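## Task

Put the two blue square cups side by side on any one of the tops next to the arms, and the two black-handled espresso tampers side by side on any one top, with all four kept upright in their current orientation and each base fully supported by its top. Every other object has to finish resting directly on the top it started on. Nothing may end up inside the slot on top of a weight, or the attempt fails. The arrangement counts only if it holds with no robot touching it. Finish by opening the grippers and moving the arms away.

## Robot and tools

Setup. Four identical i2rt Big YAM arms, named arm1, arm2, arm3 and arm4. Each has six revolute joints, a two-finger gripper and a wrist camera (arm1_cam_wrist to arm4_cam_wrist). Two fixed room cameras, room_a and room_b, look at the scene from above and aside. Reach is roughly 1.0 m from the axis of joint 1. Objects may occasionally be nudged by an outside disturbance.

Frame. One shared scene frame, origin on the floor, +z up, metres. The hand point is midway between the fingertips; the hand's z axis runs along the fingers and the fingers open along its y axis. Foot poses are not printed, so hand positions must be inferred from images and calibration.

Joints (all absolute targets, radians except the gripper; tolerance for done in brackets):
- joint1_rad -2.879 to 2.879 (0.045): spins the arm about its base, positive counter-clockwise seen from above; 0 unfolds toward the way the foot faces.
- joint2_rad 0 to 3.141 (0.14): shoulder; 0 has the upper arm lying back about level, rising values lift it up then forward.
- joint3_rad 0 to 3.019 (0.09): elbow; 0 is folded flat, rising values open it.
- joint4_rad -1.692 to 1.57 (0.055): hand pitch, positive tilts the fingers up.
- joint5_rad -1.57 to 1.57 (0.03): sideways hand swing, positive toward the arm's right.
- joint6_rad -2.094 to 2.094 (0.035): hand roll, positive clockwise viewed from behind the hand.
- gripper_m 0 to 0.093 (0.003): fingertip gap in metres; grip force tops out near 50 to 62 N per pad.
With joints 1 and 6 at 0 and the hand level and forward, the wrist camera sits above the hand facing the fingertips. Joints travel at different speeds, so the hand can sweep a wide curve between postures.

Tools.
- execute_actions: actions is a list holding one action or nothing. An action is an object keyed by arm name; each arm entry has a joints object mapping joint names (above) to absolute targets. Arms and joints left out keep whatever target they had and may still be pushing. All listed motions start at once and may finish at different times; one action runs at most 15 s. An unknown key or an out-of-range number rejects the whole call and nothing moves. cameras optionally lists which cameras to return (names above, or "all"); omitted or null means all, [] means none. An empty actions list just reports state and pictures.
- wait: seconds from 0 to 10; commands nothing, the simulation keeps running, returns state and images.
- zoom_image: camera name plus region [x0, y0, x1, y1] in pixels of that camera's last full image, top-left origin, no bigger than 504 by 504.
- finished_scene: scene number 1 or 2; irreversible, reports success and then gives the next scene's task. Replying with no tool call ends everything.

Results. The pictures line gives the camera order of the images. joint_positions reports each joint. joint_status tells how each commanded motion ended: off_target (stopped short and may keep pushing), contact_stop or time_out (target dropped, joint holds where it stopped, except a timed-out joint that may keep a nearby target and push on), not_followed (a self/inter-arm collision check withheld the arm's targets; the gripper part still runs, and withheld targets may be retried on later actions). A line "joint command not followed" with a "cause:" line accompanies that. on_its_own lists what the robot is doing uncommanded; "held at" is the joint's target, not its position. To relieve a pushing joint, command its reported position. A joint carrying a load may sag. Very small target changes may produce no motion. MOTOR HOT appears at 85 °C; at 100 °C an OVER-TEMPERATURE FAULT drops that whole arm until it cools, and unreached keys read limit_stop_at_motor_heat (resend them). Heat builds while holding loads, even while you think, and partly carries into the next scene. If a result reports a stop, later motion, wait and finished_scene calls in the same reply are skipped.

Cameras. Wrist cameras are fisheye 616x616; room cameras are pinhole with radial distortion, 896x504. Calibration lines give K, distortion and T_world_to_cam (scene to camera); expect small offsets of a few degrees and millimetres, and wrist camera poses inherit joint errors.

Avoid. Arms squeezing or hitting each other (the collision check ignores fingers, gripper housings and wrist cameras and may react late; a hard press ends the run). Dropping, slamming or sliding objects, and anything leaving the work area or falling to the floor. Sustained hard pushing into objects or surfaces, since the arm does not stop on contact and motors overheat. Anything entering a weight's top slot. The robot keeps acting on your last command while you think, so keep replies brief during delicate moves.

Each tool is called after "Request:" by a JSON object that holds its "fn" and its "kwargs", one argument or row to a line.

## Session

Request:
{"fn": "execute_actions", "kwargs": {
  "actions": [
    {"arm1":{"joints":{"joint1_rad":1.4,"joint2_rad":1.57,"joint3_rad":1.57,"joint4_rad":-1.57,"joint5_rad":0,"joint6_rad":0}},"arm2":{"joints":{"joint1_rad":-1.7,"joint2_rad":1.57,"joint3_rad":1.57,"joint4_rad":-1.57,"joint5_rad":0,"joint6_rad":0}},"arm3":{"joints":{"joint1_rad":-1.9,"joint2_rad":1.57,"joint3_rad":1.57,"joint4_rad":-1.57,"joint5_rad":0,"joint6_rad":0}},"arm4":{"joints":{"joint1_rad":1.4,"joint2_rad":1.57,"joint3_rad":1.57,"joint4_rad":-1.57,"joint5_rad":0,"joint6_rad":0}}}
  ]
}}

Scene clock: 2.50 s.
arm1.joint_positions: joint1_rad=+1.404 joint2_rad=+1.581 joint3_rad=+1.557 joint4_rad=-1.556 joint5_rad=+0.000 joint6_rad=-0.016 gripper_m=+0.094
arm1.joint_status: all done
arm1.hand: x=-1.9814 y=+0.4233 z=+1.0796 quat_wxyz=(+0.000, +0.995, +0.102, +0.001) (m; scene frame)
arm2.joint_positions: joint1_rad=-1.706 joint2_rad=+1.563 joint3_rad=+1.546 joint4_rad=-1.561 joint5_rad=-0.001 joint6_rad=-0.011 gripper_m=+0.095
arm2.joint_status: all done
arm2.hand: x=-0.0463 y=+1.0888 z=+1.0260 quat_wxyz=(-0.001, +0.559, -0.829, -0.005) (m; scene frame)
arm3.joint_positions: joint1_rad=-1.907 joint2_rad=+1.593 joint3_rad=+1.561 joint4_rad=-1.554 joint5_rad=+0.000 joint6_rad=+0.008 gripper_m=+0.094
arm3.joint_status: all done
arm3.hand: x=-0.0610 y=-1.0467 z=+1.0087 quat_wxyz=(+0.007, -0.883, -0.468, -0.008) (m; scene frame)
arm4.joint_positions: joint1_rad=+1.399 joint2_rad=+1.579 joint3_rad=+1.567 joint4_rad=-1.565 joint5_rad=-0.001 joint6_rad=+0.007 gripper_m=+0.094
arm4.joint_status: all done
arm4.hand: x=+2.0001 y=-0.4164 z=+1.0481 quat_wxyz=(+0.001, +0.108, -0.994, +0.004) (m; scene frame)
pictures: arm1_cam_wrist, arm2_cam_wrist, arm3_cam_wrist, arm4_cam_wrist, room_a, room_b
camera_calibration (this result's frames):
arm1_cam_wrist: T_world_to_cam=[[-0.207576, 0.978217, 0.00188418, -0.828487], [0.794503, 0.167468, 0.583712, 0.878529], [0.570681, 0.122662, -0.811959, 2.07965], [0, 0, 0, 1]] pos_world=[-2.05678, 0.408222, 1.17734]
arm2_cam_wrist: T_world_to_cam=[[0.925271, -0.379239, -0.0071813, 0.466649], [-0.304394, -0.753693, 0.582487, 0.21235], [-0.226314, -0.536772, -0.812808, 1.53189], [0, 0, 0, 1]] pos_world=[-0.0204502, 1.15929, 1.12479]
arm3_cam_wrist: T_world_to_cam=[[-0.823284, 0.567125, 0.0239126, 0.517705], [0.468419, 0.654994, 0.592931, 0.120268], [0.320603, 0.499352, -0.804898, 1.4735], [0, 0, 0, 1]] pos_world=[-0.102527, -1.10817, 1.10233]
arm4_cam_wrist: T_world_to_cam=[[0.206291, -0.978482, 0.00418745, -0.823253], [-0.802325, -0.166699, 0.573138, 0.94493], [-0.560107, -0.121593, -0.819448, 2.05366], [0, 0, 0, 1]] pos_world=[2.07824, -0.398308, 1.14474]
Images, in order (width x height): arm1_cam_wrist 616x616, arm2_cam_wrist 616x616, arm3_cam_wrist 616x616, arm4_cam_wrist 616x616, room_a 896x504, room_b 896x504.

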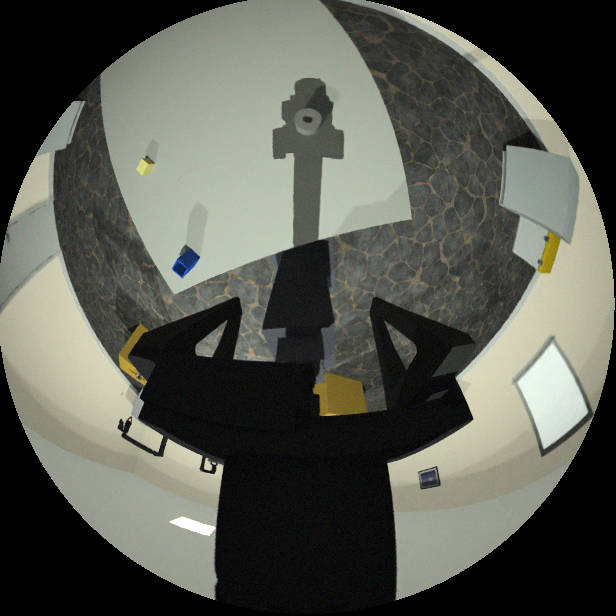

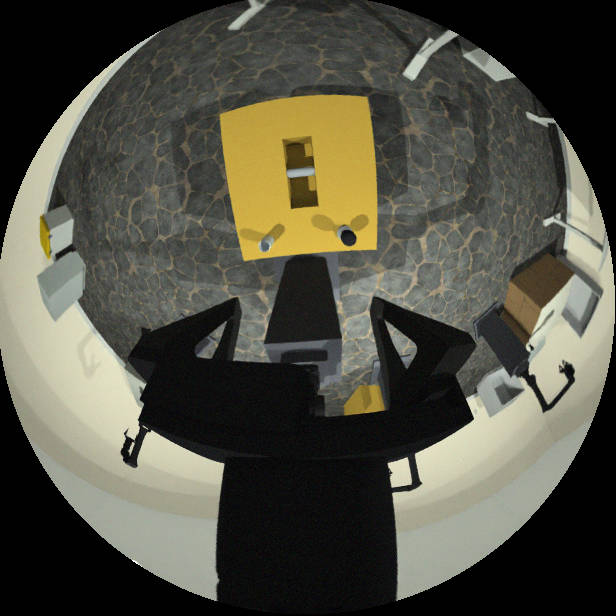

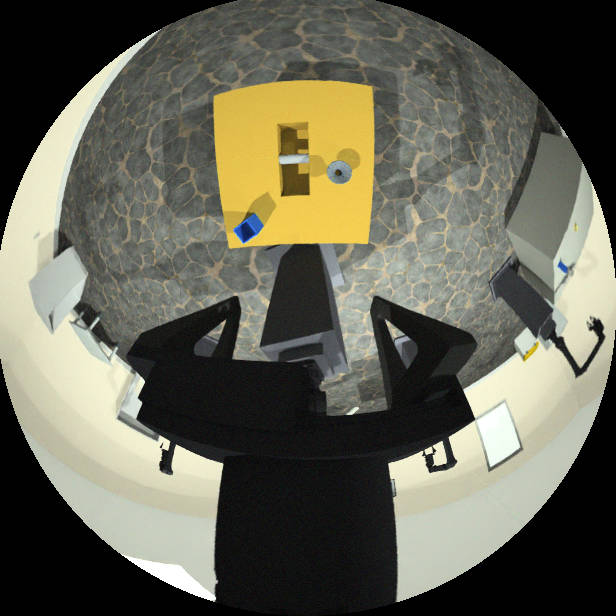

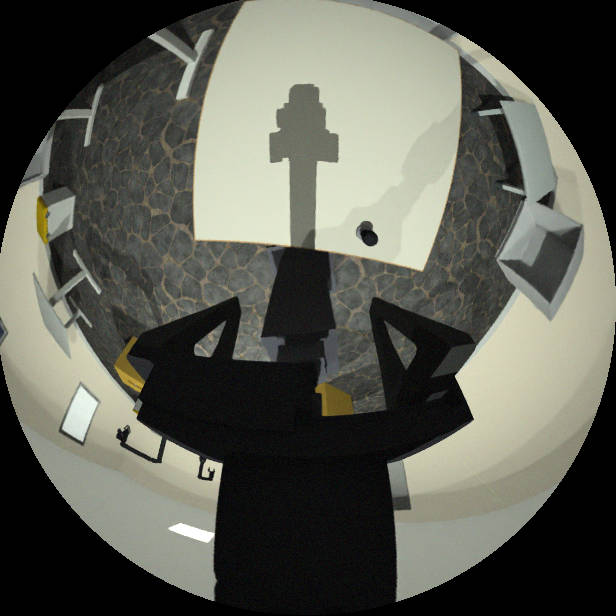

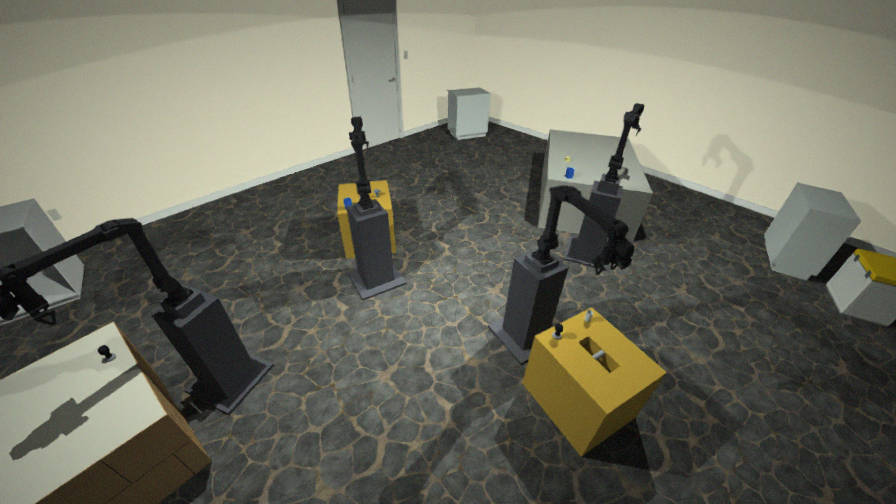

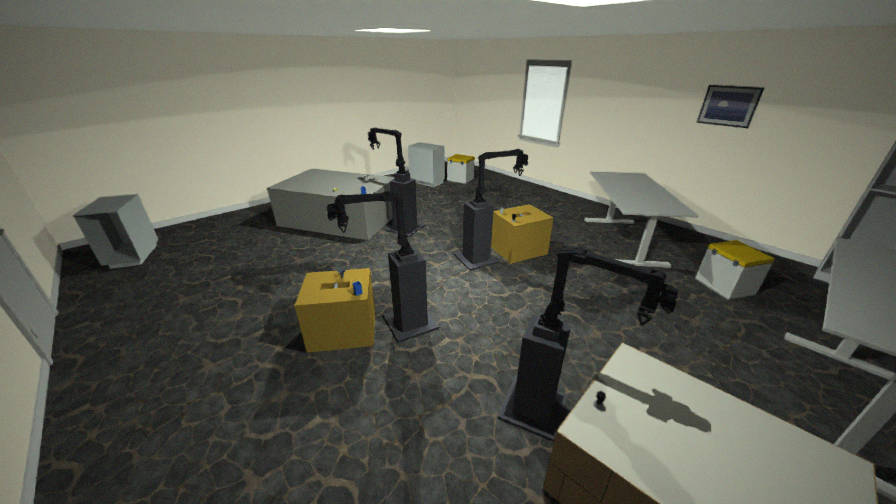

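Request:
{"fn": "execute_actions", "kwargs": {
  "actions": [
    {"arm1":{"joints":{"joint1_rad":2.28,"joint2_rad":1.93,"joint3_rad":1.3,"joint4_rad":-0.93}},"arm2":{"joints":{"joint1_rad":0.35,"joint2_rad":1.53,"joint3_rad":0.64,"joint4_rad":0.92}},"arm3":{"joints":{"joint1_rad":2.1,"joint2_rad":1.5,"joint3_rad":1.8,"joint4_rad":-1.66,"joint6_rad":1.57}},"arm4":{"joints":{"joint1_rad":1.047,"joint2_rad":1.8,"joint3_rad":1.15,"joint4_rad":-0.91}}}
  ],
  "cameras": ["arm1_cam_wrist","arm4_cam_wrist"]
}}

Scene clock: 6.43 s.
arm1.joint_positions: joint1_rad=+2.290 joint2_rad=+1.926 joint3_rad=+1.285 joint4_rad=-0.944 joint5_rad=+0.000 joint6_rad=-0.015 gripper_m=+0.094
arm1.joint_status: all done
arm1.hand: x=-1.7667 y=+0.0543 z=+0.8133 quat_wxyz=(-0.004, +0.856, +0.518, +0.003) (m; scene frame)
arm2.joint_positions: joint1_rad=+0.348 joint2_rad=+1.533 joint3_rad=+0.639 joint4_rad=+0.902 joint5_rad=-0.001 joint6_rad=-0.009 gripper_m=+0.095
arm2.joint_status: all done
arm2.hand: x=-0.7847 y=+0.6095 z=+0.9761 quat_wxyz=(+0.023, +0.704, +0.040, -0.709) (m; scene frame)
arm3.joint_positions: joint1_rad=+2.107 joint2_rad=+1.512 joint3_rad=+1.763 joint4_rad=-1.644 joint5_rad=+0.000 joint6_rad=+1.558 gripper_m=+0.094
arm3.joint_status: all done
arm3.hand: x=+0.0679 y=-0.1900 z=+1.1305 quat_wxyz=(+0.012, +0.148, -0.985, -0.092) (m; scene frame)
arm4.joint_positions: joint1_rad=+1.034 joint2_rad=+1.824 joint3_rad=+1.143 joint4_rad=-0.920 joint5_rad=+0.002 joint6_rad=+0.006 gripper_m=+0.094
arm4.joint_status: all done
arm4.hand: x=+2.0070 y=-0.5902 z=+0.7853 quat_wxyz=(+0.012, -0.074, -0.997, +0.003) (m; scene frame)
pictures: arm1_cam_wrist, arm4_cam_wrist
camera_calibration (this result's frames):
arm1_cam_wrist: T_world_to_cam=[[-0.888153, 0.459492, 0.00716856, -1.60092], [0.374981, 0.715607, 0.589318, 0.149651], [0.265657, 0.526093, -0.807869, 1.22208], [0, 0, 0, 1]] pos_world=[-1.80263, -0.014408, 0.910561]
arm4_cam_wrist: T_world_to_cam=[[-0.156279, -0.987698, 0.00543565, -0.27235], [-0.797053, 0.12936, 0.589892, 1.22311], [-0.583338, 0.0878551, -0.807464, 1.98188], [0, 0, 0, 1]] pos_world=[2.08843, -0.601339, 0.880281]
Images, in order (width x height): arm1_cam_wrist 616x616, arm4_cam_wrist 616x616.

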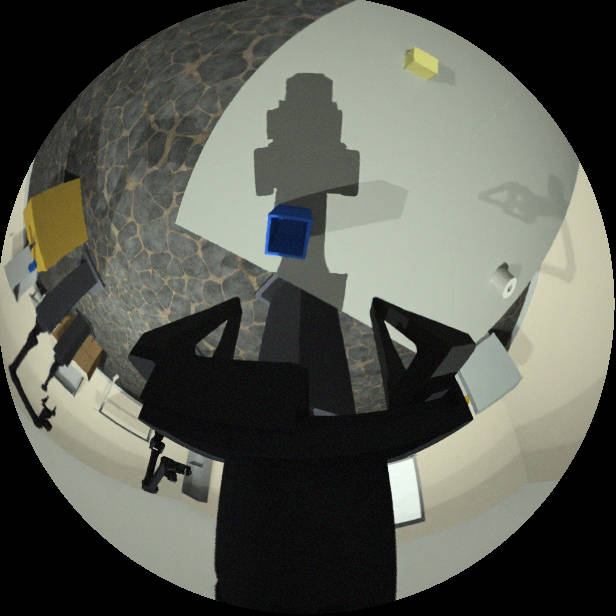

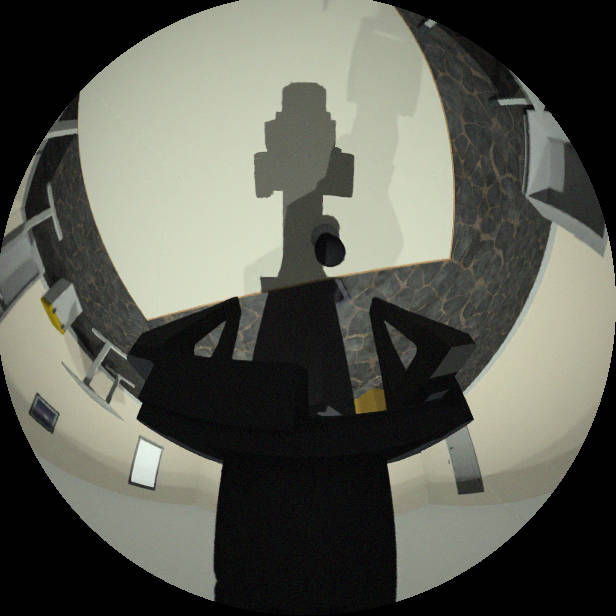

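Request:
{"fn": "execute_actions", "kwargs": {
  "actions": [
    {"arm1":{"joints":{"joint1_rad":2.335,"joint2_rad":2.235,"joint3_rad":1.235,"joint4_rad":-0.55,"joint6_rad":0.08}},"arm4":{"joints":{"joint1_rad":0.962,"joint2_rad":2.175,"joint3_rad":1.055,"joint4_rad":-0.435}}}
  ],
  "cameras": ["arm1_cam_wrist","arm4_cam_wrist"]
}}

Scene clock: 8.57 s.
arm1.joint_positions: joint1_rad=+2.333 joint2_rad=+2.242 joint3_rad=+1.220 joint4_rad=-0.565 joint5_rad=+0.000 joint6_rad=+0.063 gripper_m=+0.094
arm1.joint_status: all done
arm1.hand: x=-1.7413 y=+0.0562 z=+0.6382 quat_wxyz=(-0.005, +0.864, +0.503, +0.003) (m; scene frame)
arm2.joint_positions: joint1_rad=+0.348 joint2_rad=+1.533 joint3_rad=+0.639 joint4_rad=+0.902 joint5_rad=-0.001 joint6_rad=-0.009 gripper_m=+0.095
arm2.joint_status: not commanded
arm2.hand: x=-0.7847 y=+0.6095 z=+0.9761 quat_wxyz=(+0.023, +0.704, +0.040, -0.709) (m; scene frame)
arm3.joint_positions: joint1_rad=+2.107 joint2_rad=+1.512 joint3_rad=+1.763 joint4_rad=-1.644 joint5_rad=+0.000 joint6_rad=+1.558 gripper_m=+0.094
arm3.joint_status: not commanded
arm3.hand: x=+0.0679 y=-0.1900 z=+1.1305 quat_wxyz=(+0.012, +0.148, -0.985, -0.092) (m; scene frame)
arm4.joint_positions: joint1_rad=+0.962 joint2_rad=+2.185 joint3_rad=+1.050 joint4_rad=-0.444 joint5_rad=+0.001 joint6_rad=+0.006 gripper_m=+0.094
arm4.joint_status: all done
arm4.hand: x=+1.9856 y=-0.6212 z=+0.6003 quat_wxyz=(+0.001, -0.110, -0.994, +0.003) (m; scene frame)
pictures: arm1_cam_wrist, arm4_cam_wrist
camera_calibration (this result's frames):
arm1_cam_wrist: T_world_to_cam=[[-0.872041, 0.489364, 0.0082046, -1.55238], [0.398989, 0.701084, 0.591006, 0.283512], [0.283465, 0.518655, -0.806625, 1.10343], [0, 0, 0, 1]] pos_world=[-1.77964, -0.0113851, 0.735232]
arm4_cam_wrist: T_world_to_cam=[[-0.227003, -0.973888, 0.00348285, -0.155178], [-0.798691, 0.18821, 0.571551, 1.36995], [-0.557282, 0.126962, -0.820559, 1.80312], [0, 0, 0, 1]] pos_world=[2.06379, -0.637893, 0.697107]
Images, in order (width x height): arm1_cam_wrist 616x616, arm4_cam_wrist 616x616.

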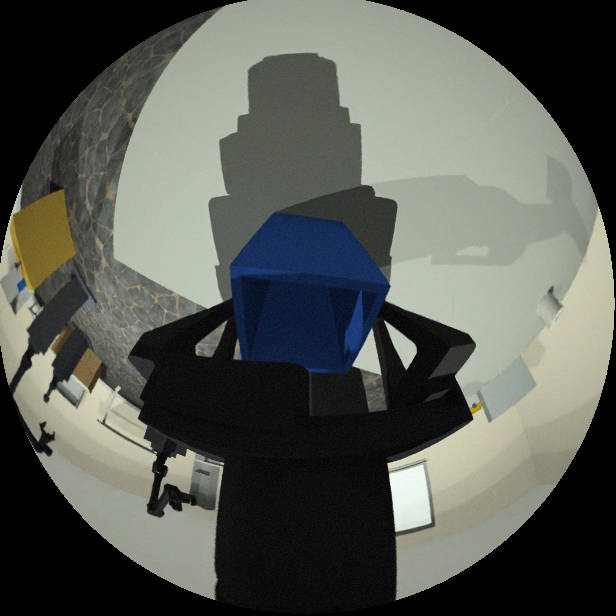

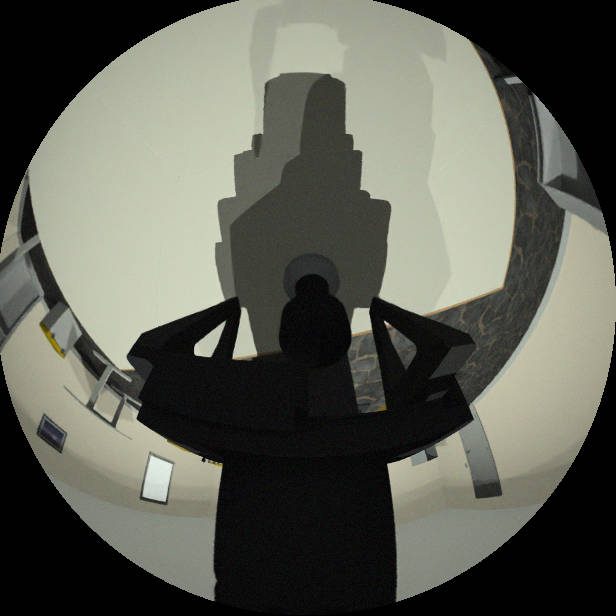

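Request:
{"fn": "execute_actions", "kwargs": {
  "actions": [
    {"arm1":{"joints":{"joint3_rad":1.3,"joint4_rad":-0.61,"joint6_rad":0.16}},"arm4":{"joints":{"joint3_rad":1.02,"joint4_rad":-0.41}}}
  ],
  "cameras": []
}}

Request:
{"fn": "execute_actions", "kwargs": {
  "actions": [
    {"arm1":{"joints":{"gripper_m":0}},"arm4":{"joints":{"gripper_m":0}}}
  ],
  "cameras": ["arm1_cam_wrist"]
}}

Scene clock: 10.00 s.
arm1.joint_positions: joint1_rad=+2.333 joint2_rad=+2.237 joint3_rad=+1.284 joint4_rad=-0.595 joint5_rad=+0.000 joint6_rad=+0.142 gripper_m=+0.094
arm1.joint_status: all done
arm1.hand: x=-1.7544 y=+0.0292 z=+0.6543 quat_wxyz=(+0.006, +0.883, +0.468, -0.012) (m; scene frame)
arm2.joint_positions: joint1_rad=+0.348 joint2_rad=+1.533 joint3_rad=+0.639 joint4_rad=+0.902 joint5_rad=-0.001 joint6_rad=-0.009 gripper_m=+0.095
arm2.joint_status: not commanded
arm2.hand: x=-0.7847 y=+0.6095 z=+0.9761 quat_wxyz=(+0.023, +0.704, +0.040, -0.709) (m; scene frame)
arm3.joint_positions: joint1_rad=+2.107 joint2_rad=+1.512 joint3_rad=+1.763 joint4_rad=-1.644 joint5_rad=+0.000 joint6_rad=+1.558 gripper_m=+0.094
arm3.joint_status: not commanded
arm3.hand: x=+0.0679 y=-0.1900 z=+1.1305 quat_wxyz=(+0.012, +0.148, -0.985, -0.092) (m; scene frame)
arm4.joint_positions: joint1_rad=+0.962 joint2_rad=+2.185 joint3_rad=+1.029 joint4_rad=-0.420 joint5_rad=+0.001 joint6_rad=+0.006 gripper_m=+0.094
arm4.joint_status: all done
arm4.hand: x=+1.9788 y=-0.6198 z=+0.5968 quat_wxyz=(+0.000, -0.110, -0.994, +0.003) (m; scene frame)
pictures: none
No camera images: the call's "cameras" was empty. Leave "cameras" out to get every camera's image.

Scene clock: 10.73 s.
arm1.joint_positions: joint1_rad=+2.333 joint2_rad=+2.237 joint3_rad=+1.284 joint4_rad=-0.595 joint5_rad=+0.000 joint6_rad=+0.143 gripper_m=+0.053
arm1.joint_status: gripper_m off_target (ended at +0.053, target +0.000)
arm1.hand: x=-1.7544 y=+0.0292 z=+0.6543 quat_wxyz=(+0.006, +0.884, +0.468, -0.012) (m; scene frame)
arm2.joint_positions: joint1_rad=+0.348 joint2_rad=+1.533 joint3_rad=+0.639 joint4_rad=+0.902 joint5_rad=-0.001 joint6_rad=-0.009 gripper_m=+0.095
arm2.joint_status: not commanded
arm2.hand: x=-0.7847 y=+0.6095 z=+0.9761 quat_wxyz=(+0.023, +0.704, +0.040, -0.709) (m; scene frame)
arm3.joint_positions: joint1_rad=+2.107 joint2_rad=+1.512 joint3_rad=+1.763 joint4_rad=-1.644 joint5_rad=+0.000 joint6_rad=+1.558 gripper_m=+0.094
arm3.joint_status: not commanded
arm3.hand: x=+0.0679 y=-0.1900 z=+1.1305 quat_wxyz=(+0.012, +0.148, -0.985, -0.092) (m; scene frame)
arm4.joint_positions: joint1_rad=+0.962 joint2_rad=+2.185 joint3_rad=+1.029 joint4_rad=-0.420 joint5_rad=+0.005 joint6_rad=+0.006 gripper_m=+0.044
arm4.joint_status: gripper_m off_target (ended at +0.044, target +0.000)
arm4.hand: x=+1.9788 y=-0.6205 z=+0.5968 quat_wxyz=(+0.000, -0.109, -0.994, +0.005) (m; scene frame)
pictures: arm1_cam_wrist
camera_calibration (this result's frames):
arm1_cam_wrist: T_world_to_cam=[[-0.82987, 0.557944, 0.00383295, -1.47585], [0.464145, 0.686511, 0.559707, 0.433403], [0.309654, 0.466263, -0.828681, 1.19607], [0, 0, 0, 1]] pos_world=[-1.79629, -0.0317765, 0.754236]
Images, in order (width x height): arm1_cam_wrist 616x616.

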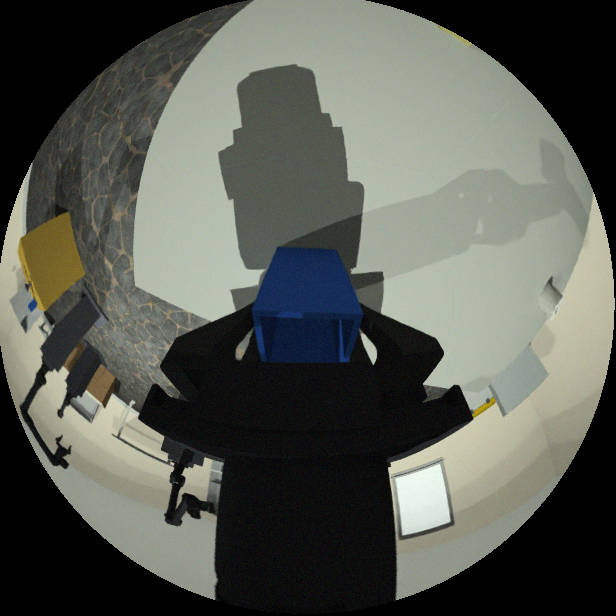

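Request:
{"fn": "execute_actions", "kwargs": {
  "actions": [
    {"arm1":{"joints":{"joint2_rad":1.85,"joint4_rad":-1.0}},"arm4":{"joints":{"joint2_rad":1.75,"joint3_rad":1.15,"joint4_rad":-0.97}}}
  ],
  "cameras": []
}}

Request:
{"fn": "execute_actions", "kwargs": {
  "actions": [
    {"arm1":{"joints":{"joint1_rad":-1.812,"joint2_rad":1.93,"joint3_rad":1.845,"joint4_rad":-1.45,"joint6_rad":1.57}},"arm4":{"joints":{"joint1_rad":-1.875,"joint2_rad":1.9,"joint3_rad":1.9,"joint4_rad":-1.53,"joint6_rad":1.57}}}
  ],
  "cameras": []
}}

Request:
{"fn": "execute_actions", "kwargs": {
  "actions": [
    {"arm2":{"joints":{"joint2_rad":1.9,"joint3_rad":1.05,"joint4_rad":0.87}}}
  ],
  "cameras": ["arm2_cam_wrist","arm1_cam_wrist"]
}}

Scene clock: 12.73 s.
arm1.joint_positions: joint1_rad=+2.333 joint2_rad=+1.828 joint3_rad=+1.290 joint4_rad=-0.985 joint5_rad=+0.000 joint6_rad=+0.143 gripper_m=+0.053
arm1.joint_status: all done
arm1.hand: x=-1.7476 y=+0.0407 z=+0.8636 quat_wxyz=(+0.013, +0.883, +0.468, -0.023) (m; scene frame)
arm2.joint_positions: joint1_rad=+0.348 joint2_rad=+1.533 joint3_rad=+0.639 joint4_rad=+0.902 joint5_rad=-0.001 joint6_rad=-0.009 gripper_m=+0.095
arm2.joint_status: not commanded
arm2.hand: x=-0.7847 y=+0.6095 z=+0.9761 quat_wxyz=(+0.023, +0.704, +0.040, -0.709) (m; scene frame)
arm3.joint_positions: joint1_rad=+2.107 joint2_rad=+1.512 joint3_rad=+1.763 joint4_rad=-1.644 joint5_rad=+0.000 joint6_rad=+1.558 gripper_m=+0.094
arm3.joint_status: not commanded
arm3.hand: x=+0.0679 y=-0.1900 z=+1.1305 quat_wxyz=(+0.012, +0.148, -0.985, -0.092) (m; scene frame)
arm4.joint_positions: joint1_rad=+0.962 joint2_rad=+1.743 joint3_rad=+1.121 joint4_rad=-0.962 joint5_rad=+0.002 joint6_rad=+0.006 gripper_m=+0.044
arm4.joint_status: all done
arm4.hand: x=+1.9900 y=-0.6211 z=+0.8150 quat_wxyz=(+0.004, -0.109, -0.994, +0.003) (m; scene frame)
pictures: none
No camera images: the call's "cameras" was empty. Leave "cameras" out to get every camera's image.

Scene clock: 16.00 s.
arm1.joint_positions: joint1_rad=-1.821 joint2_rad=+1.937 joint3_rad=+1.831 joint4_rad=-1.436 joint5_rad=+0.001 joint6_rad=+1.552 gripper_m=+0.053
arm1.joint_status: all done
arm1.hand: x=-0.9124 y=+0.5739 z=+0.9925 quat_wxyz=(-0.008, -0.662, -0.749, -0.007) (m; scene frame)
arm2.joint_positions: joint1_rad=+0.348 joint2_rad=+1.533 joint3_rad=+0.639 joint4_rad=+0.902 joint5_rad=-0.001 joint6_rad=-0.009 gripper_m=+0.095
arm2.joint_status: not commanded
arm2.hand: x=-0.7847 y=+0.6095 z=+0.9761 quat_wxyz=(+0.023, +0.704, +0.040, -0.709) (m; scene frame)
arm3.joint_positions: joint1_rad=+2.107 joint2_rad=+1.512 joint3_rad=+1.763 joint4_rad=-1.644 joint5_rad=+0.000 joint6_rad=+1.558 gripper_m=+0.094
arm3.joint_status: not commanded
arm3.hand: x=+0.0679 y=-0.1900 z=+1.1305 quat_wxyz=(+0.012, +0.148, -0.985, -0.092) (m; scene frame)
arm4.joint_positions: joint1_rad=-1.885 joint2_rad=+1.938 joint3_rad=+1.853 joint4_rad=-1.521 joint5_rad=+0.002 joint6_rad=+1.561 gripper_m=+0.044
arm4.joint_status: all done
arm4.hand: x=+0.9477 y=-0.5692 z=+0.9674 quat_wxyz=(+0.012, -0.738, +0.674, -0.015) (m; scene frame)
pictures: none
No camera images: the call's "cameras" was empty. Leave "cameras" out to get every camera's image.

Scene clock: 17.13 s.
arm1.joint_positions: joint1_rad=-1.821 joint2_rad=+1.937 joint3_rad=+1.831 joint4_rad=-1.436 joint5_rad=+0.001 joint6_rad=+1.552 gripper_m=+0.053
arm1.joint_status: not commanded
arm1.hand: x=-0.9124 y=+0.5739 z=+0.9925 quat_wxyz=(-0.008, -0.662, -0.749, -0.007) (m; scene frame)
arm2.joint_positions: joint1_rad=+0.348 joint2_rad=+1.887 joint3_rad=+1.011 joint4_rad=+0.875 joint5_rad=-0.001 joint6_rad=-0.009 gripper_m=+0.095
arm2.joint_status: all done
arm2.hand: x=-0.9181 y=+0.5983 z=+0.9354 quat_wxyz=(+0.023, +0.707, +0.040, -0.705) (m; scene frame)
arm3.joint_positions: joint1_rad=+2.107 joint2_rad=+1.512 joint3_rad=+1.763 joint4_rad=-1.644 joint5_rad=+0.000 joint6_rad=+1.558 gripper_m=+0.094
arm3.joint_status: not commanded
arm3.hand: x=+0.0679 y=-0.1900 z=+1.1305 quat_wxyz=(+0.012, +0.148, -0.985, -0.092) (m; scene frame)
arm4.joint_positions: joint1_rad=-1.885 joint2_rad=+1.938 joint3_rad=+1.853 joint4_rad=-1.521 joint5_rad=+0.002 joint6_rad=+1.561 gripper_m=+0.044
arm4.joint_status: not commanded
arm4.hand: x=+0.9477 y=-0.5692 z=+0.9674 quat_wxyz=(+0.012, -0.738, +0.674, -0.015) (m; scene frame)
pictures: arm1_cam_wrist, arm2_cam_wrist
camera_calibration (this result's frames):
arm1_cam_wrist: T_world_to_cam=[[-0.991589, -0.127885, -0.0199162, -0.812671], [-0.115685, 0.806745, 0.579465, -1.13837], [-0.0580377, 0.576895, -0.814754, 0.548869], [0, 0, 0, 1]] pos_world=[-0.905672, 0.497809, 1.09066]
arm2_cam_wrist: T_world_to_cam=[[-0.0904709, 0.995714, 0.0192179, -0.693224], [0.587806, 0.0689657, -0.806057, 1.25583], [-0.803928, -0.0616284, -0.591526, -0.0239097], [0, 0, 0, 1]] pos_world=[-0.820125, 0.60217, 1.01145]
Images, in order (width x height): arm1_cam_wrist 616x616, arm2_cam_wrist 616x616.

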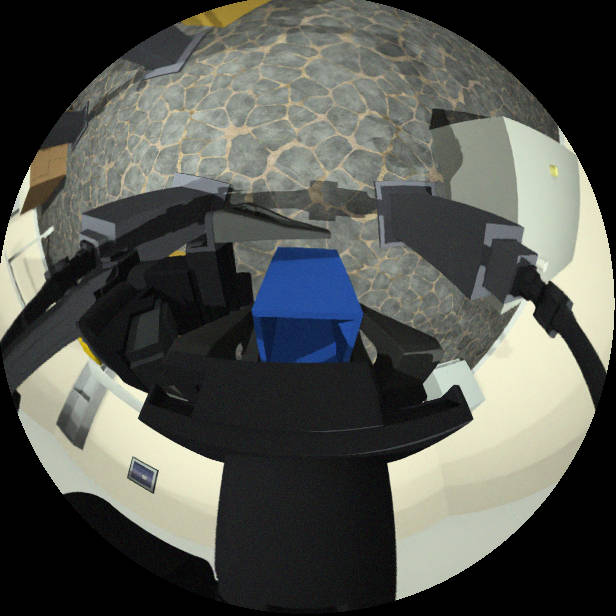

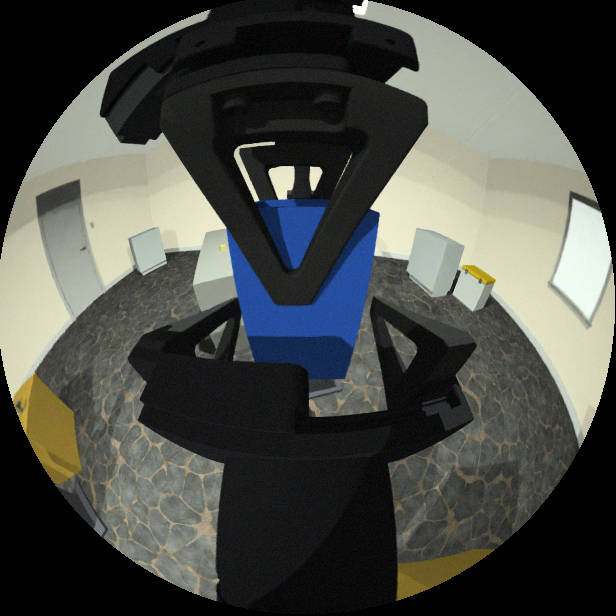

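Request:
{"fn": "execute_actions", "kwargs": {
  "actions": [
    {"arm2":{"joints":{"gripper_m":0}}}
  ],
  "cameras": []
}}

Request:
{"fn": "execute_actions", "kwargs": {
  "actions": [
    {"arm1":{"joints":{"gripper_m":0.07}}}
  ],
  "cameras": []
}}

Request:
{"fn": "execute_actions", "kwargs": {
  "actions": [
    {"arm1":{"joints":{"joint3_rad":2.05,"joint4_rad":-1.66}}}
  ],
  "cameras": []
}}

Request:
{"fn": "execute_actions", "kwargs": {
  "actions": [
    {"arm1":{"joints":{"joint1_rad":-0.5}},"arm2":{"joints":{"joint1_rad":2.163,"joint2_rad":2.01,"joint3_rad":1.25,"joint4_rad":0.8}}}
  ],
  "cameras": []
}}

Request:
{"fn": "execute_actions", "kwargs": {
  "actions": [
    {"arm3":{"joints":{"joint2_rad":1.98,"joint3_rad":2.17,"gripper_m":0.08}}}
  ],
  "cameras": ["arm3_cam_wrist","arm2_cam_wrist"]
}}

Scene clock: 18.77 s.
arm1.joint_positions: joint1_rad=-1.820 joint2_rad=+1.937 joint3_rad=+1.831 joint4_rad=-1.436 joint5_rad=-0.003 joint6_rad=+1.553 gripper_m=+0.053
arm1.joint_status: not commanded
arm1.hand: x=-0.9126 y=+0.5751 z=+0.9925 quat_wxyz=(-0.007, -0.662, -0.749, -0.009) (m; scene frame)
arm2.joint_positions: joint1_rad=+0.348 joint2_rad=+1.887 joint3_rad=+1.011 joint4_rad=+0.875 joint5_rad=-0.002 joint6_rad=-0.006 gripper_m=+0.053
arm2.joint_status: gripper_m off_target (ended at +0.053, target +0.000)
arm2.hand: x=-0.9182 y=+0.5980 z=+0.9356 quat_wxyz=(+0.024, +0.707, +0.040, -0.705) (m; scene frame)
arm3.joint_positions: joint1_rad=+2.107 joint2_rad=+1.512 joint3_rad=+1.763 joint4_rad=-1.644 joint5_rad=+0.000 joint6_rad=+1.558 gripper_m=+0.094
arm3.joint_status: not commanded
arm3.hand: x=+0.0679 y=-0.1900 z=+1.1305 quat_wxyz=(+0.012, +0.148, -0.985, -0.092) (m; scene frame)
arm4.joint_positions: joint1_rad=-1.885 joint2_rad=+1.938 joint3_rad=+1.853 joint4_rad=-1.521 joint5_rad=+0.002 joint6_rad=+1.561 gripper_m=+0.044
arm4.joint_status: not commanded
arm4.hand: x=+0.9477 y=-0.5692 z=+0.9674 quat_wxyz=(+0.012, -0.738, +0.674, -0.015) (m; scene frame)
pictures: none
No camera images: the call's "cameras" was empty. Leave "cameras" out to get every camera's image.

Scene clock: 19.43 s.
arm1.joint_positions: joint1_rad=-1.820 joint2_rad=+1.937 joint3_rad=+1.831 joint4_rad=-1.436 joint5_rad=-0.003 joint6_rad=+1.553 gripper_m=+0.070
arm1.joint_status: all done
arm1.hand: x=-0.9126 y=+0.5751 z=+0.9925 quat_wxyz=(-0.007, -0.662, -0.749, -0.009) (m; scene frame)
arm2.joint_positions: joint1_rad=+0.348 joint2_rad=+1.887 joint3_rad=+1.011 joint4_rad=+0.874 joint5_rad=-0.002 joint6_rad=-0.006 gripper_m=+0.053
arm2.joint_status: not commanded
arm2.hand: x=-0.9182 y=+0.5980 z=+0.9355 quat_wxyz=(+0.024, +0.707, +0.040, -0.705) (m; scene frame)
arm3.joint_positions: joint1_rad=+2.107 joint2_rad=+1.512 joint3_rad=+1.763 joint4_rad=-1.644 joint5_rad=+0.000 joint6_rad=+1.558 gripper_m=+0.094
arm3.joint_status: not commanded
arm3.hand: x=+0.0679 y=-0.1900 z=+1.1305 quat_wxyz=(+0.012, +0.148, -0.985, -0.092) (m; scene frame)
arm4.joint_positions: joint1_rad=-1.885 joint2_rad=+1.938 joint3_rad=+1.853 joint4_rad=-1.521 joint5_rad=+0.002 joint6_rad=+1.561 gripper_m=+0.044
arm4.joint_status: not commanded
arm4.hand: x=+0.9477 y=-0.5692 z=+0.9674 quat_wxyz=(+0.012, -0.738, +0.674, -0.015) (m; scene frame)
pictures: none
No camera images: the call's "cameras" was empty. Leave "cameras" out to get every camera's image.

Scene clock: 20.60 s.
arm1.joint_positions: joint1_rad=-1.820 joint2_rad=+1.915 joint3_rad=+2.021 joint4_rad=-1.646 joint5_rad=-0.003 joint6_rad=+1.554 gripper_m=+0.070
arm1.joint_status: all done
arm1.hand: x=-0.9186 y=+0.5745 z=+1.0781 quat_wxyz=(-0.008, -0.663, -0.749, -0.010) (m; scene frame)
arm2.joint_positions: joint1_rad=+0.348 joint2_rad=+1.887 joint3_rad=+1.012 joint4_rad=+0.874 joint5_rad=-0.002 joint6_rad=-0.006 gripper_m=+0.053
arm2.joint_status: not commanded
arm2.hand: x=-0.9184 y=+0.5980 z=+0.9357 quat_wxyz=(+0.024, +0.707, +0.040, -0.705) (m; scene frame)
arm3.joint_positions: joint1_rad=+2.107 joint2_rad=+1.512 joint3_rad=+1.763 joint4_rad=-1.644 joint5_rad=+0.000 joint6_rad=+1.558 gripper_m=+0.094
arm3.joint_status: not commanded
arm3.hand: x=+0.0679 y=-0.1900 z=+1.1305 quat_wxyz=(+0.012, +0.148, -0.985, -0.092) (m; scene frame)
arm4.joint_positions: joint1_rad=-1.885 joint2_rad=+1.938 joint3_rad=+1.853 joint4_rad=-1.521 joint5_rad=+0.002 joint6_rad=+1.561 gripper_m=+0.044
arm4.joint_status: not commanded
arm4.hand: x=+0.9477 y=-0.5692 z=+0.9674 quat_wxyz=(+0.012, -0.738, +0.674, -0.015) (m; scene frame)
pictures: none
No camera images: the call's "cameras" was empty. Leave "cameras" out to get every camera's image.

Scene clock: 22.57 s.
arm1.joint_positions: joint1_rad=-0.491 joint2_rad=+1.915 joint3_rad=+2.021 joint4_rad=-1.646 joint5_rad=-0.001 joint6_rad=+1.554 gripper_m=+0.070
arm1.joint_status: all done
arm1.hand: x=-1.4344 y=+1.1070 z=+1.0802 quat_wxyz=(+0.003, -0.060, -0.998, -0.015) (m; scene frame)
arm2.joint_positions: joint1_rad=+2.173 joint2_rad=+2.007 joint3_rad=+1.227 joint4_rad=+0.800 joint5_rad=-0.001 joint6_rad=-0.006 gripper_m=+0.053
arm2.joint_status: all done
arm2.hand: x=+0.0293 y=-0.0575 z=+0.9323 quat_wxyz=(+0.580, +0.406, +0.577, -0.408) (m; scene frame)
arm3.joint_positions: joint1_rad=+2.107 joint2_rad=+1.512 joint3_rad=+1.763 joint4_rad=-1.644 joint5_rad=+0.000 joint6_rad=+1.558 gripper_m=+0.094
arm3.joint_status: not commanded
arm3.hand: x=+0.0679 y=-0.1900 z=+1.1305 quat_wxyz=(+0.012, +0.148, -0.985, -0.092) (m; scene frame)
arm4.joint_positions: joint1_rad=-1.885 joint2_rad=+1.938 joint3_rad=+1.853 joint4_rad=-1.521 joint5_rad=+0.002 joint6_rad=+1.561 gripper_m=+0.044
arm4.joint_status: not commanded
arm4.hand: x=+0.9477 y=-0.5692 z=+0.9674 quat_wxyz=(+0.012, -0.738, +0.674, -0.015) (m; scene frame)
pictures: none
No camera images: the call's "cameras" was empty. Leave "cameras" out to get every camera's image.

Scene clock: 24.10 s.
arm1.joint_positions: joint1_rad=-0.491 joint2_rad=+1.915 joint3_rad=+2.021 joint4_rad=-1.646 joint5_rad=-0.001 joint6_rad=+1.554 gripper_m=+0.070
arm1.joint_status: not commanded
arm1.hand: x=-1.4344 y=+1.1070 z=+1.0802 quat_wxyz=(+0.002, -0.060, -0.998, -0.015) (m; scene frame)
arm2.joint_positions: joint1_rad=+2.173 joint2_rad=+2.007 joint3_rad=+1.227 joint4_rad=+0.800 joint5_rad=-0.001 joint6_rad=-0.006 gripper_m=+0.053
arm2.joint_status: not commanded
arm2.hand: x=+0.0293 y=-0.0575 z=+0.9323 quat_wxyz=(+0.580, +0.406, +0.577, -0.408) (m; scene frame)
arm3.joint_positions: joint1_rad=+2.107 joint2_rad=+2.002 joint3_rad=+2.118 joint4_rad=-1.650 joint5_rad=+0.000 joint6_rad=+1.560 gripper_m=+0.080
arm3.joint_status: all done
arm3.hand: x=+0.0258 y=-0.0458 z=+1.0101 quat_wxyz=(+0.002, +0.148, -0.989, -0.021) (m; scene frame)
arm4.joint_positions: joint1_rad=-1.885 joint2_rad=+1.938 joint3_rad=+1.853 joint4_rad=-1.521 joint5_rad=+0.002 joint6_rad=+1.561 gripper_m=+0.044
arm4.joint_status: not commanded
arm4.hand: x=+0.9477 y=-0.5692 z=+0.9674 quat_wxyz=(+0.012, -0.738, +0.674, -0.015) (m; scene frame)
pictures: arm2_cam_wrist, arm3_cam_wrist
camera_calibration (this result's frames):
arm2_cam_wrist: T_world_to_cam=[[-0.941037, -0.338278, -0.00416103, 0.0155077], [-0.19425, 0.55036, -0.812016, 0.797737], [0.276978, -0.763329, -0.58362, 0.6161], [0, 0, 0, 1]] pos_world=[-0.00109225, 0.0364899, 1.00741]
arm3_cam_wrist: T_world_to_cam=[[0.285085, -0.958224, -0.0231129, -0.0294179], [-0.780493, -0.246069, 0.574701, -0.567504], [-0.55638, -0.145799, -0.818037, 0.953389], [0, 0, 0, 1]] pos_world=[0.0959003, -0.028831, 1.10537]
Images, in order (width x height): arm2_cam_wrist 616x616, arm3_cam_wrist 616x616.

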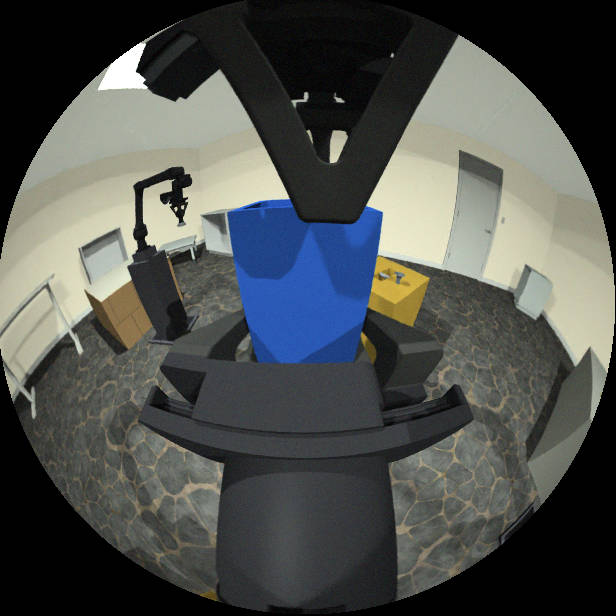

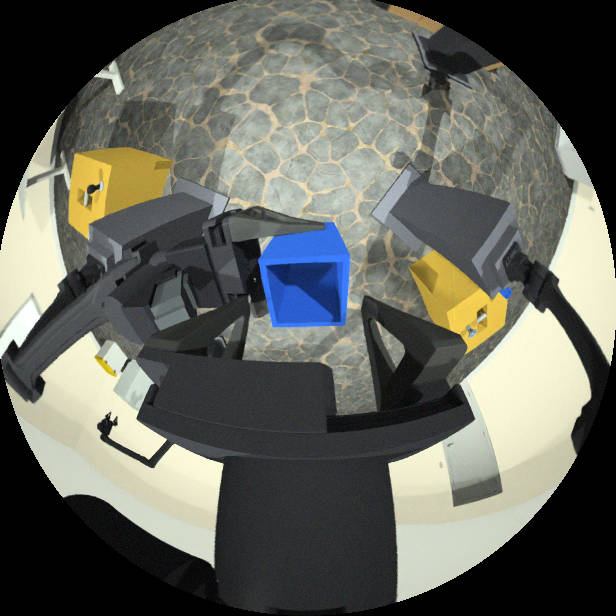

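Request:
{"fn": "execute_actions", "kwargs": {
  "actions": [
    {"arm3":{"joints":{"joint1_rad":2.092,"joint3_rad":2.02,"joint4_rad":-1.545}}}
  ],
  "cameras": ["arm2_cam_wrist"]
}}

Request:
{"fn": "execute_actions", "kwargs": {
  "actions": [
    {"arm3":{"joints":{"gripper_m":0}}}
  ],
  "cameras": []
}}

Request:
{"fn": "execute_actions", "kwargs": {
  "actions": [
    {"arm2":{"joints":{"gripper_m":0.093}}}
  ],
  "cameras": []
}}

Request:
{"fn": "execute_actions", "kwargs": {
  "actions": [
    {"arm2":{"joints":{"joint2_rad":1.6,"joint3_rad":0.64,"joint4_rad":0.9}},"arm3":{"joints":{"joint2_rad":1.5,"joint3_rad":1.45,"joint4_rad":-1.51}}}
  ],
  "cameras": []
}}

Request:
{"fn": "execute_actions", "kwargs": {
  "actions": [
    {"arm2":{"joints":{"joint2_rad":1.5,"joint3_rad":1.8,"joint4_rad":-1.66,"joint6_rad":1.57,"gripper_m":0.07}},"arm3":{"joints":{"joint1_rad":-2.09,"joint6_rad":0}}}
  ],
  "cameras": []
}}

Request:
{"fn": "execute_actions", "kwargs": {
  "actions": [
    {"arm3":{"joints":{"joint2_rad":1.98,"joint3_rad":1.1,"joint4_rad":-0.67}}}
  ],
  "cameras": ["arm3_cam_wrist"]
}}

Scene clock: 26.17 s.
arm1.joint_positions: joint1_rad=-0.491 joint2_rad=+1.915 joint3_rad=+2.021 joint4_rad=-1.646 joint5_rad=-0.001 joint6_rad=+1.554 gripper_m=+0.070
arm1.joint_status: not commanded
arm1.hand: x=-1.4344 y=+1.1070 z=+1.0802 quat_wxyz=(+0.003, -0.060, -0.998, -0.015) (m; scene frame)
arm2.joint_positions: joint1_rad=+2.173 joint2_rad=+2.007 joint3_rad=+1.227 joint4_rad=+0.800 joint5_rad=-0.001 joint6_rad=-0.006 gripper_m=+0.053
arm2.joint_status: not commanded
arm2.hand: x=+0.0293 y=-0.0575 z=+0.9323 quat_wxyz=(+0.580, +0.406, +0.577, -0.408) (m; scene frame)
arm3.joint_positions: joint1_rad=+2.098 joint2_rad=+1.993 joint3_rad=+2.018 joint4_rad=-1.563 joint5_rad=+0.000 joint6_rad=+1.560 gripper_m=+0.080
arm3.joint_status: all done
arm3.hand: x=+0.0320 y=-0.0454 z=+0.9777 quat_wxyz=(+0.002, +0.143, -0.989, -0.020) (m; scene frame)
arm4.joint_positions: joint1_rad=-1.885 joint2_rad=+1.938 joint3_rad=+1.853 joint4_rad=-1.521 joint5_rad=+0.002 joint6_rad=+1.561 gripper_m=+0.044
arm4.joint_status: not commanded
arm4.hand: x=+0.9477 y=-0.5692 z=+0.9674 quat_wxyz=(+0.012, -0.738, +0.674, -0.015) (m; scene frame)
pictures: arm2_cam_wrist
camera_calibration (this result's frames):
arm2_cam_wrist: T_world_to_cam=[[-0.941037, -0.338278, -0.00416103, 0.0155077], [-0.19425, 0.55036, -0.812016, 0.797737], [0.276978, -0.763329, -0.58362, 0.6161], [0, 0, 0, 1]] pos_world=[-0.00109225, 0.0364899, 1.00741]
Images, in order (width x height): arm2_cam_wrist 616x616.

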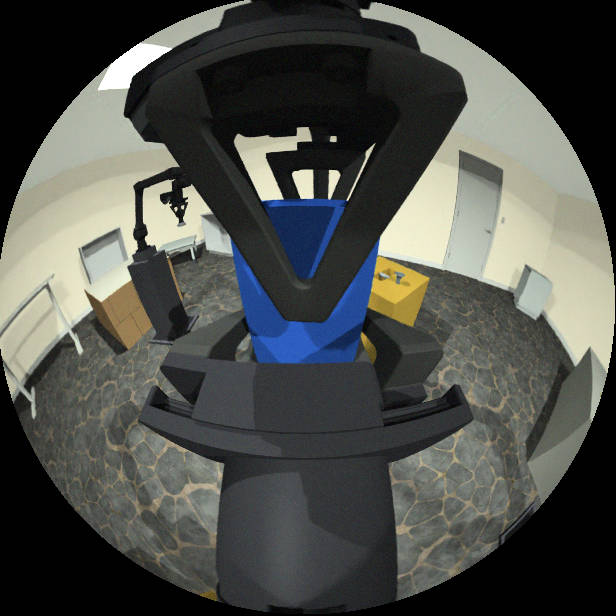

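Scene clock: 26.83 s.
arm1.joint_positions: joint1_rad=-0.491 joint2_rad=+1.915 joint3_rad=+2.021 joint4_rad=-1.646 joint5_rad=-0.001 joint6_rad=+1.554 gripper_m=+0.070
arm1.joint_status: not commanded
arm1.hand: x=-1.4344 y=+1.1070 z=+1.0802 quat_wxyz=(+0.003, -0.060, -0.998, -0.015) (m; scene frame)
arm2.joint_positions: joint1_rad=+2.173 joint2_rad=+2.007 joint3_rad=+1.227 joint4_rad=+0.798 joint5_rad=+0.003 joint6_rad=-0.005 gripper_m=+0.053
arm2.joint_status: not commanded
arm2.hand: x=+0.0287 y=-0.0577 z=+0.9318 quat_wxyz=(+0.579, +0.408, +0.576, -0.409) (m; scene frame)
arm3.joint_positions: joint1_rad=+2.098 joint2_rad=+1.993 joint3_rad=+2.018 joint4_rad=-1.562 joint5_rad=-0.002 joint6_rad=+1.553 gripper_m=+0.054
arm3.joint_status: gripper_m off_target (ended at +0.054, target +0.000)
arm3.hand: x=+0.0313 y=-0.0452 z=+0.9778 quat_wxyz=(+0.003, +0.146, -0.989, -0.020) (m; scene frame)
arm4.joint_positions: joint1_rad=-1.885 joint2_rad=+1.938 joint3_rad=+1.853 joint4_rad=-1.521 joint5_rad=+0.002 joint6_rad=+1.561 gripper_m=+0.044
arm4.joint_status: not commanded
arm4.hand: x=+0.9477 y=-0.5692 z=+0.9674 quat_wxyz=(+0.012, -0.738, +0.674, -0.015) (m; scene frame)
pictures: none
No camera images: the call's "cameras" was empty. Leave "cameras" out to get every camera's image.

Scene clock: 27.53 s.
arm1.joint_positions: joint1_rad=-0.491 joint2_rad=+1.915 joint3_rad=+2.021 joint4_rad=-1.646 joint5_rad=-0.001 joint6_rad=+1.554 gripper_m=+0.070
arm1.joint_status: not commanded
arm1.hand: x=-1.4344 y=+1.1070 z=+1.0802 quat_wxyz=(+0.003, -0.060, -0.998, -0.015) (m; scene frame)
arm2.joint_positions: joint1_rad=+2.173 joint2_rad=+2.007 joint3_rad=+1.227 joint4_rad=+0.798 joint5_rad=+0.003 joint6_rad=-0.005 gripper_m=+0.093
arm2.joint_status: all done
arm2.hand: x=+0.0287 y=-0.0577 z=+0.9318 quat_wxyz=(+0.579, +0.408, +0.576, -0.409) (m; scene frame)
arm3.joint_positions: joint1_rad=+2.098 joint2_rad=+1.993 joint3_rad=+2.018 joint4_rad=-1.562 joint5_rad=-0.002 joint6_rad=+1.559 gripper_m=+0.054
arm3.joint_status: not commanded
arm3.hand: x=+0.0315 y=-0.0451 z=+0.9778 quat_wxyz=(+0.003, +0.144, -0.989, -0.020) (m; scene frame)
arm4.joint_positions: joint1_rad=-1.885 joint2_rad=+1.938 joint3_rad=+1.853 joint4_rad=-1.521 joint5_rad=+0.002 joint6_rad=+1.561 gripper_m=+0.044
arm4.joint_status: not commanded
arm4.hand: x=+0.9477 y=-0.5692 z=+0.9674 quat_wxyz=(+0.012, -0.738, +0.674, -0.015) (m; scene frame)
pictures: none
No camera images: the call's "cameras" was empty. Leave "cameras" out to get every camera's image.

Scene clock: 29.00 s.
arm1.joint_positions: joint1_rad=-0.491 joint2_rad=+1.915 joint3_rad=+2.021 joint4_rad=-1.646 joint5_rad=-0.001 joint6_rad=+1.554 gripper_m=+0.070
arm1.joint_status: not commanded
arm1.hand: x=-1.4344 y=+1.1070 z=+1.0802 quat_wxyz=(+0.003, -0.060, -0.998, -0.015) (m; scene frame)
arm2.joint_positions: joint1_rad=+2.173 joint2_rad=+1.586 joint3_rad=+0.627 joint4_rad=+0.893 joint5_rad=+0.003 joint6_rad=-0.005 gripper_m=+0.093
arm2.joint_status: all done
arm2.hand: x=-0.0388 y=+0.1313 z=+0.9328 quat_wxyz=(+0.554, +0.424, +0.600, -0.391) (m; scene frame)
arm3.joint_positions: joint1_rad=+2.098 joint2_rad=+1.503 joint3_rad=+1.448 joint4_rad=-1.519 joint5_rad=-0.002 joint6_rad=+1.560 gripper_m=+0.054
arm3.joint_status: all done
arm3.hand: x=+0.0819 y=-0.2229 z=+1.0107 quat_wxyz=(+0.001, +0.143, -0.990, -0.002) (m; scene frame)
arm4.joint_positions: joint1_rad=-1.885 joint2_rad=+1.938 joint3_rad=+1.853 joint4_rad=-1.521 joint5_rad=+0.002 joint6_rad=+1.561 gripper_m=+0.044
arm4.joint_status: not commanded
arm4.hand: x=+0.9477 y=-0.5692 z=+0.9674 quat_wxyz=(+0.012, -0.738, +0.674, -0.015) (m; scene frame)
pictures: none
No camera images: the call's "cameras" was empty. Leave "cameras" out to get every camera's image.

Scene clock: 32.13 s.
arm1.joint_positions: joint1_rad=-0.491 joint2_rad=+1.915 joint3_rad=+2.021 joint4_rad=-1.646 joint5_rad=-0.001 joint6_rad=+1.554 gripper_m=+0.070
arm1.joint_status: not commanded
arm1.hand: x=-1.4344 y=+1.1070 z=+1.0802 quat_wxyz=(+0.003, -0.060, -0.998, -0.015) (m; scene frame)
arm2.joint_positions: joint1_rad=+2.173 joint2_rad=+1.498 joint3_rad=+1.757 joint4_rad=-1.651 joint5_rad=+0.003 joint6_rad=+1.560 gripper_m=+0.070
arm2.joint_status: all done
arm2.hand: x=-0.0675 y=+0.2086 z=+1.1239 quat_wxyz=(+0.081, +0.981, +0.175, +0.015) (m; scene frame)
arm3.joint_positions: joint1_rad=-2.098 joint2_rad=+1.508 joint3_rad=+1.448 joint4_rad=-1.519 joint5_rad=+0.001 joint6_rad=+0.012 gripper_m=+0.054
arm3.joint_status: all done
arm3.hand: x=-0.1096 y=-0.9674 z=+1.0038 quat_wxyz=(+0.005, -0.925, -0.381, -0.005) (m; scene frame)
arm4.joint_positions: joint1_rad=-1.885 joint2_rad=+1.938 joint3_rad=+1.853 joint4_rad=-1.521 joint5_rad=+0.002 joint6_rad=+1.561 gripper_m=+0.044
arm4.joint_status: not commanded
arm4.hand: x=+0.9477 y=-0.5692 z=+0.9674 quat_wxyz=(+0.012, -0.738, +0.674, -0.015) (m; scene frame)
pictures: none
No camera images: the call's "cameras" was empty. Leave "cameras" out to get every camera's image.

Scene clock: 33.53 s.
arm1.joint_positions: joint1_rad=-0.491 joint2_rad=+1.915 joint3_rad=+2.021 joint4_rad=-1.646 joint5_rad=-0.001 joint6_rad=+1.554 gripper_m=+0.070
arm1.joint_status: not commanded
arm1.hand: x=-1.4344 y=+1.1070 z=+1.0802 quat_wxyz=(+0.003, -0.060, -0.998, -0.015) (m; scene frame)
arm2.joint_positions: joint1_rad=+2.173 joint2_rad=+1.498 joint3_rad=+1.757 joint4_rad=-1.651 joint5_rad=+0.003 joint6_rad=+1.560 gripper_m=+0.070
arm2.joint_status: not commanded
arm2.hand: x=-0.0675 y=+0.2086 z=+1.1239 quat_wxyz=(+0.081, +0.981, +0.175, +0.015) (m; scene frame)
arm3.joint_positions: joint1_rad=-2.098 joint2_rad=+2.002 joint3_rad=+1.079 joint4_rad=-0.687 joint5_rad=+0.001 joint6_rad=+0.012 gripper_m=+0.054
arm3.joint_status: all done
arm3.hand: x=-0.1220 y=-0.9776 z=+0.6554 quat_wxyz=(+0.011, -0.924, -0.381, -0.019) (m; scene frame)
arm4.joint_positions: joint1_rad=-1.885 joint2_rad=+1.938 joint3_rad=+1.853 joint4_rad=-1.521 joint5_rad=+0.002 joint6_rad=+1.561 gripper_m=+0.044
arm4.joint_status: not commanded
arm4.hand: x=+0.9477 y=-0.5692 z=+0.9674 quat_wxyz=(+0.012, -0.738, +0.674, -0.015) (m; scene frame)
pictures: arm3_cam_wrist
camera_calibration (this result's frames):
arm3_cam_wrist: T_world_to_cam=[[-0.698973, 0.714671, 0.0261233, 0.594713], [0.576963, 0.541954, 0.611064, 0.203895], [0.422552, 0.442189, -0.79115, 1.12183], [0, 0, 0, 1]] pos_world=[-0.175984, -1.03159, 0.747409]
Images, in order (width x height): arm3_cam_wrist 616x616.

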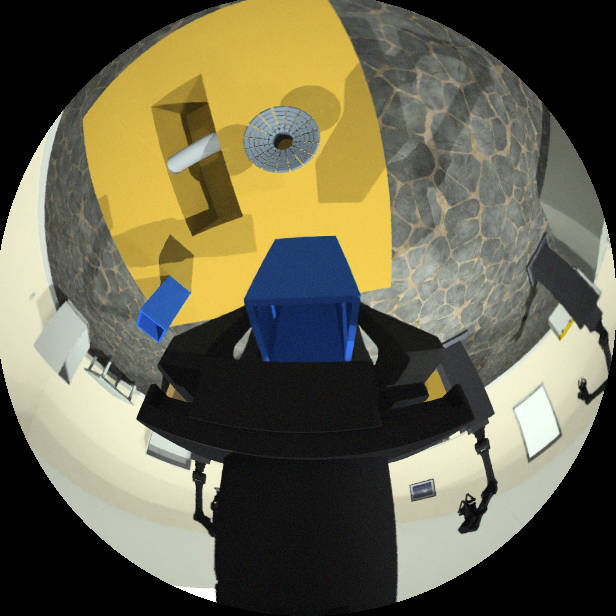

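Request:
{"fn": "execute_actions", "kwargs": {
  "actions": [
    {"arm3":{"joints":{"joint2_rad":2.115,"joint3_rad":1.1,"joint4_rad":-0.54}}}
  ],
  "cameras": ["arm3_cam_wrist"]
}}

Scene clock: 34.80 s.
arm1.joint_positions: joint1_rad=-0.491 joint2_rad=+1.915 joint3_rad=+2.021 joint4_rad=-1.646 joint5_rad=-0.001 joint6_rad=+1.554 gripper_m=+0.070
arm1.joint_status: not commanded
arm1.hand: x=-1.4344 y=+1.1070 z=+1.0802 quat_wxyz=(+0.003, -0.060, -0.998, -0.015) (m; scene frame)
arm2.joint_positions: joint1_rad=+2.173 joint2_rad=+1.498 joint3_rad=+1.757 joint4_rad=-1.651 joint5_rad=+0.003 joint6_rad=+1.560 gripper_m=+0.070
arm2.joint_status: not commanded
arm2.hand: x=-0.0675 y=+0.2086 z=+1.1239 quat_wxyz=(+0.081, +0.981, +0.175, +0.015) (m; scene frame)
arm3.joint_positions: joint1_rad=-2.098 joint2_rad=+2.131 joint3_rad=+1.079 joint4_rad=-0.556 joint5_rad=+0.001 joint6_rad=+0.012 gripper_m=+0.054
arm3.joint_status: all done
arm3.hand: x=-0.1208 y=-0.9760 z=+0.5976 quat_wxyz=(+0.011, -0.924, -0.381, -0.018) (m; scene frame)
arm4.joint_positions: joint1_rad=-1.885 joint2_rad=+1.938 joint3_rad=+1.853 joint4_rad=-1.521 joint5_rad=+0.002 joint6_rad=+1.561 gripper_m=+0.044
arm4.joint_status: not commanded
arm4.hand: x=+0.9477 y=-0.5692 z=+0.9674 quat_wxyz=(+0.012, -0.738, +0.674, -0.015) (m; scene frame)
pictures: arm3_cam_wrist
camera_calibration (this result's frames):
arm3_cam_wrist: T_world_to_cam=[[-0.698939, 0.714706, 0.02608, 0.595968], [0.577937, 0.542956, 0.609252, 0.239857], [0.421275, 0.440903, -0.792548, 1.07423], [0, 0, 0, 1]] pos_world=[-0.174624, -1.0298, 0.689702]
Images, in order (width x height): arm3_cam_wrist 616x616.

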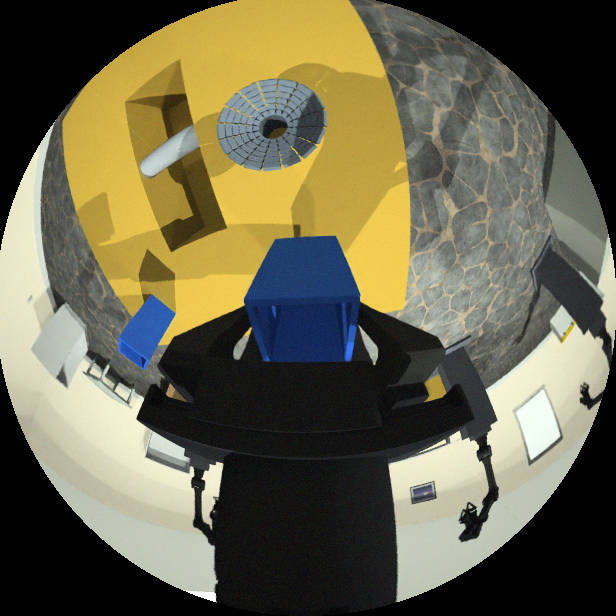

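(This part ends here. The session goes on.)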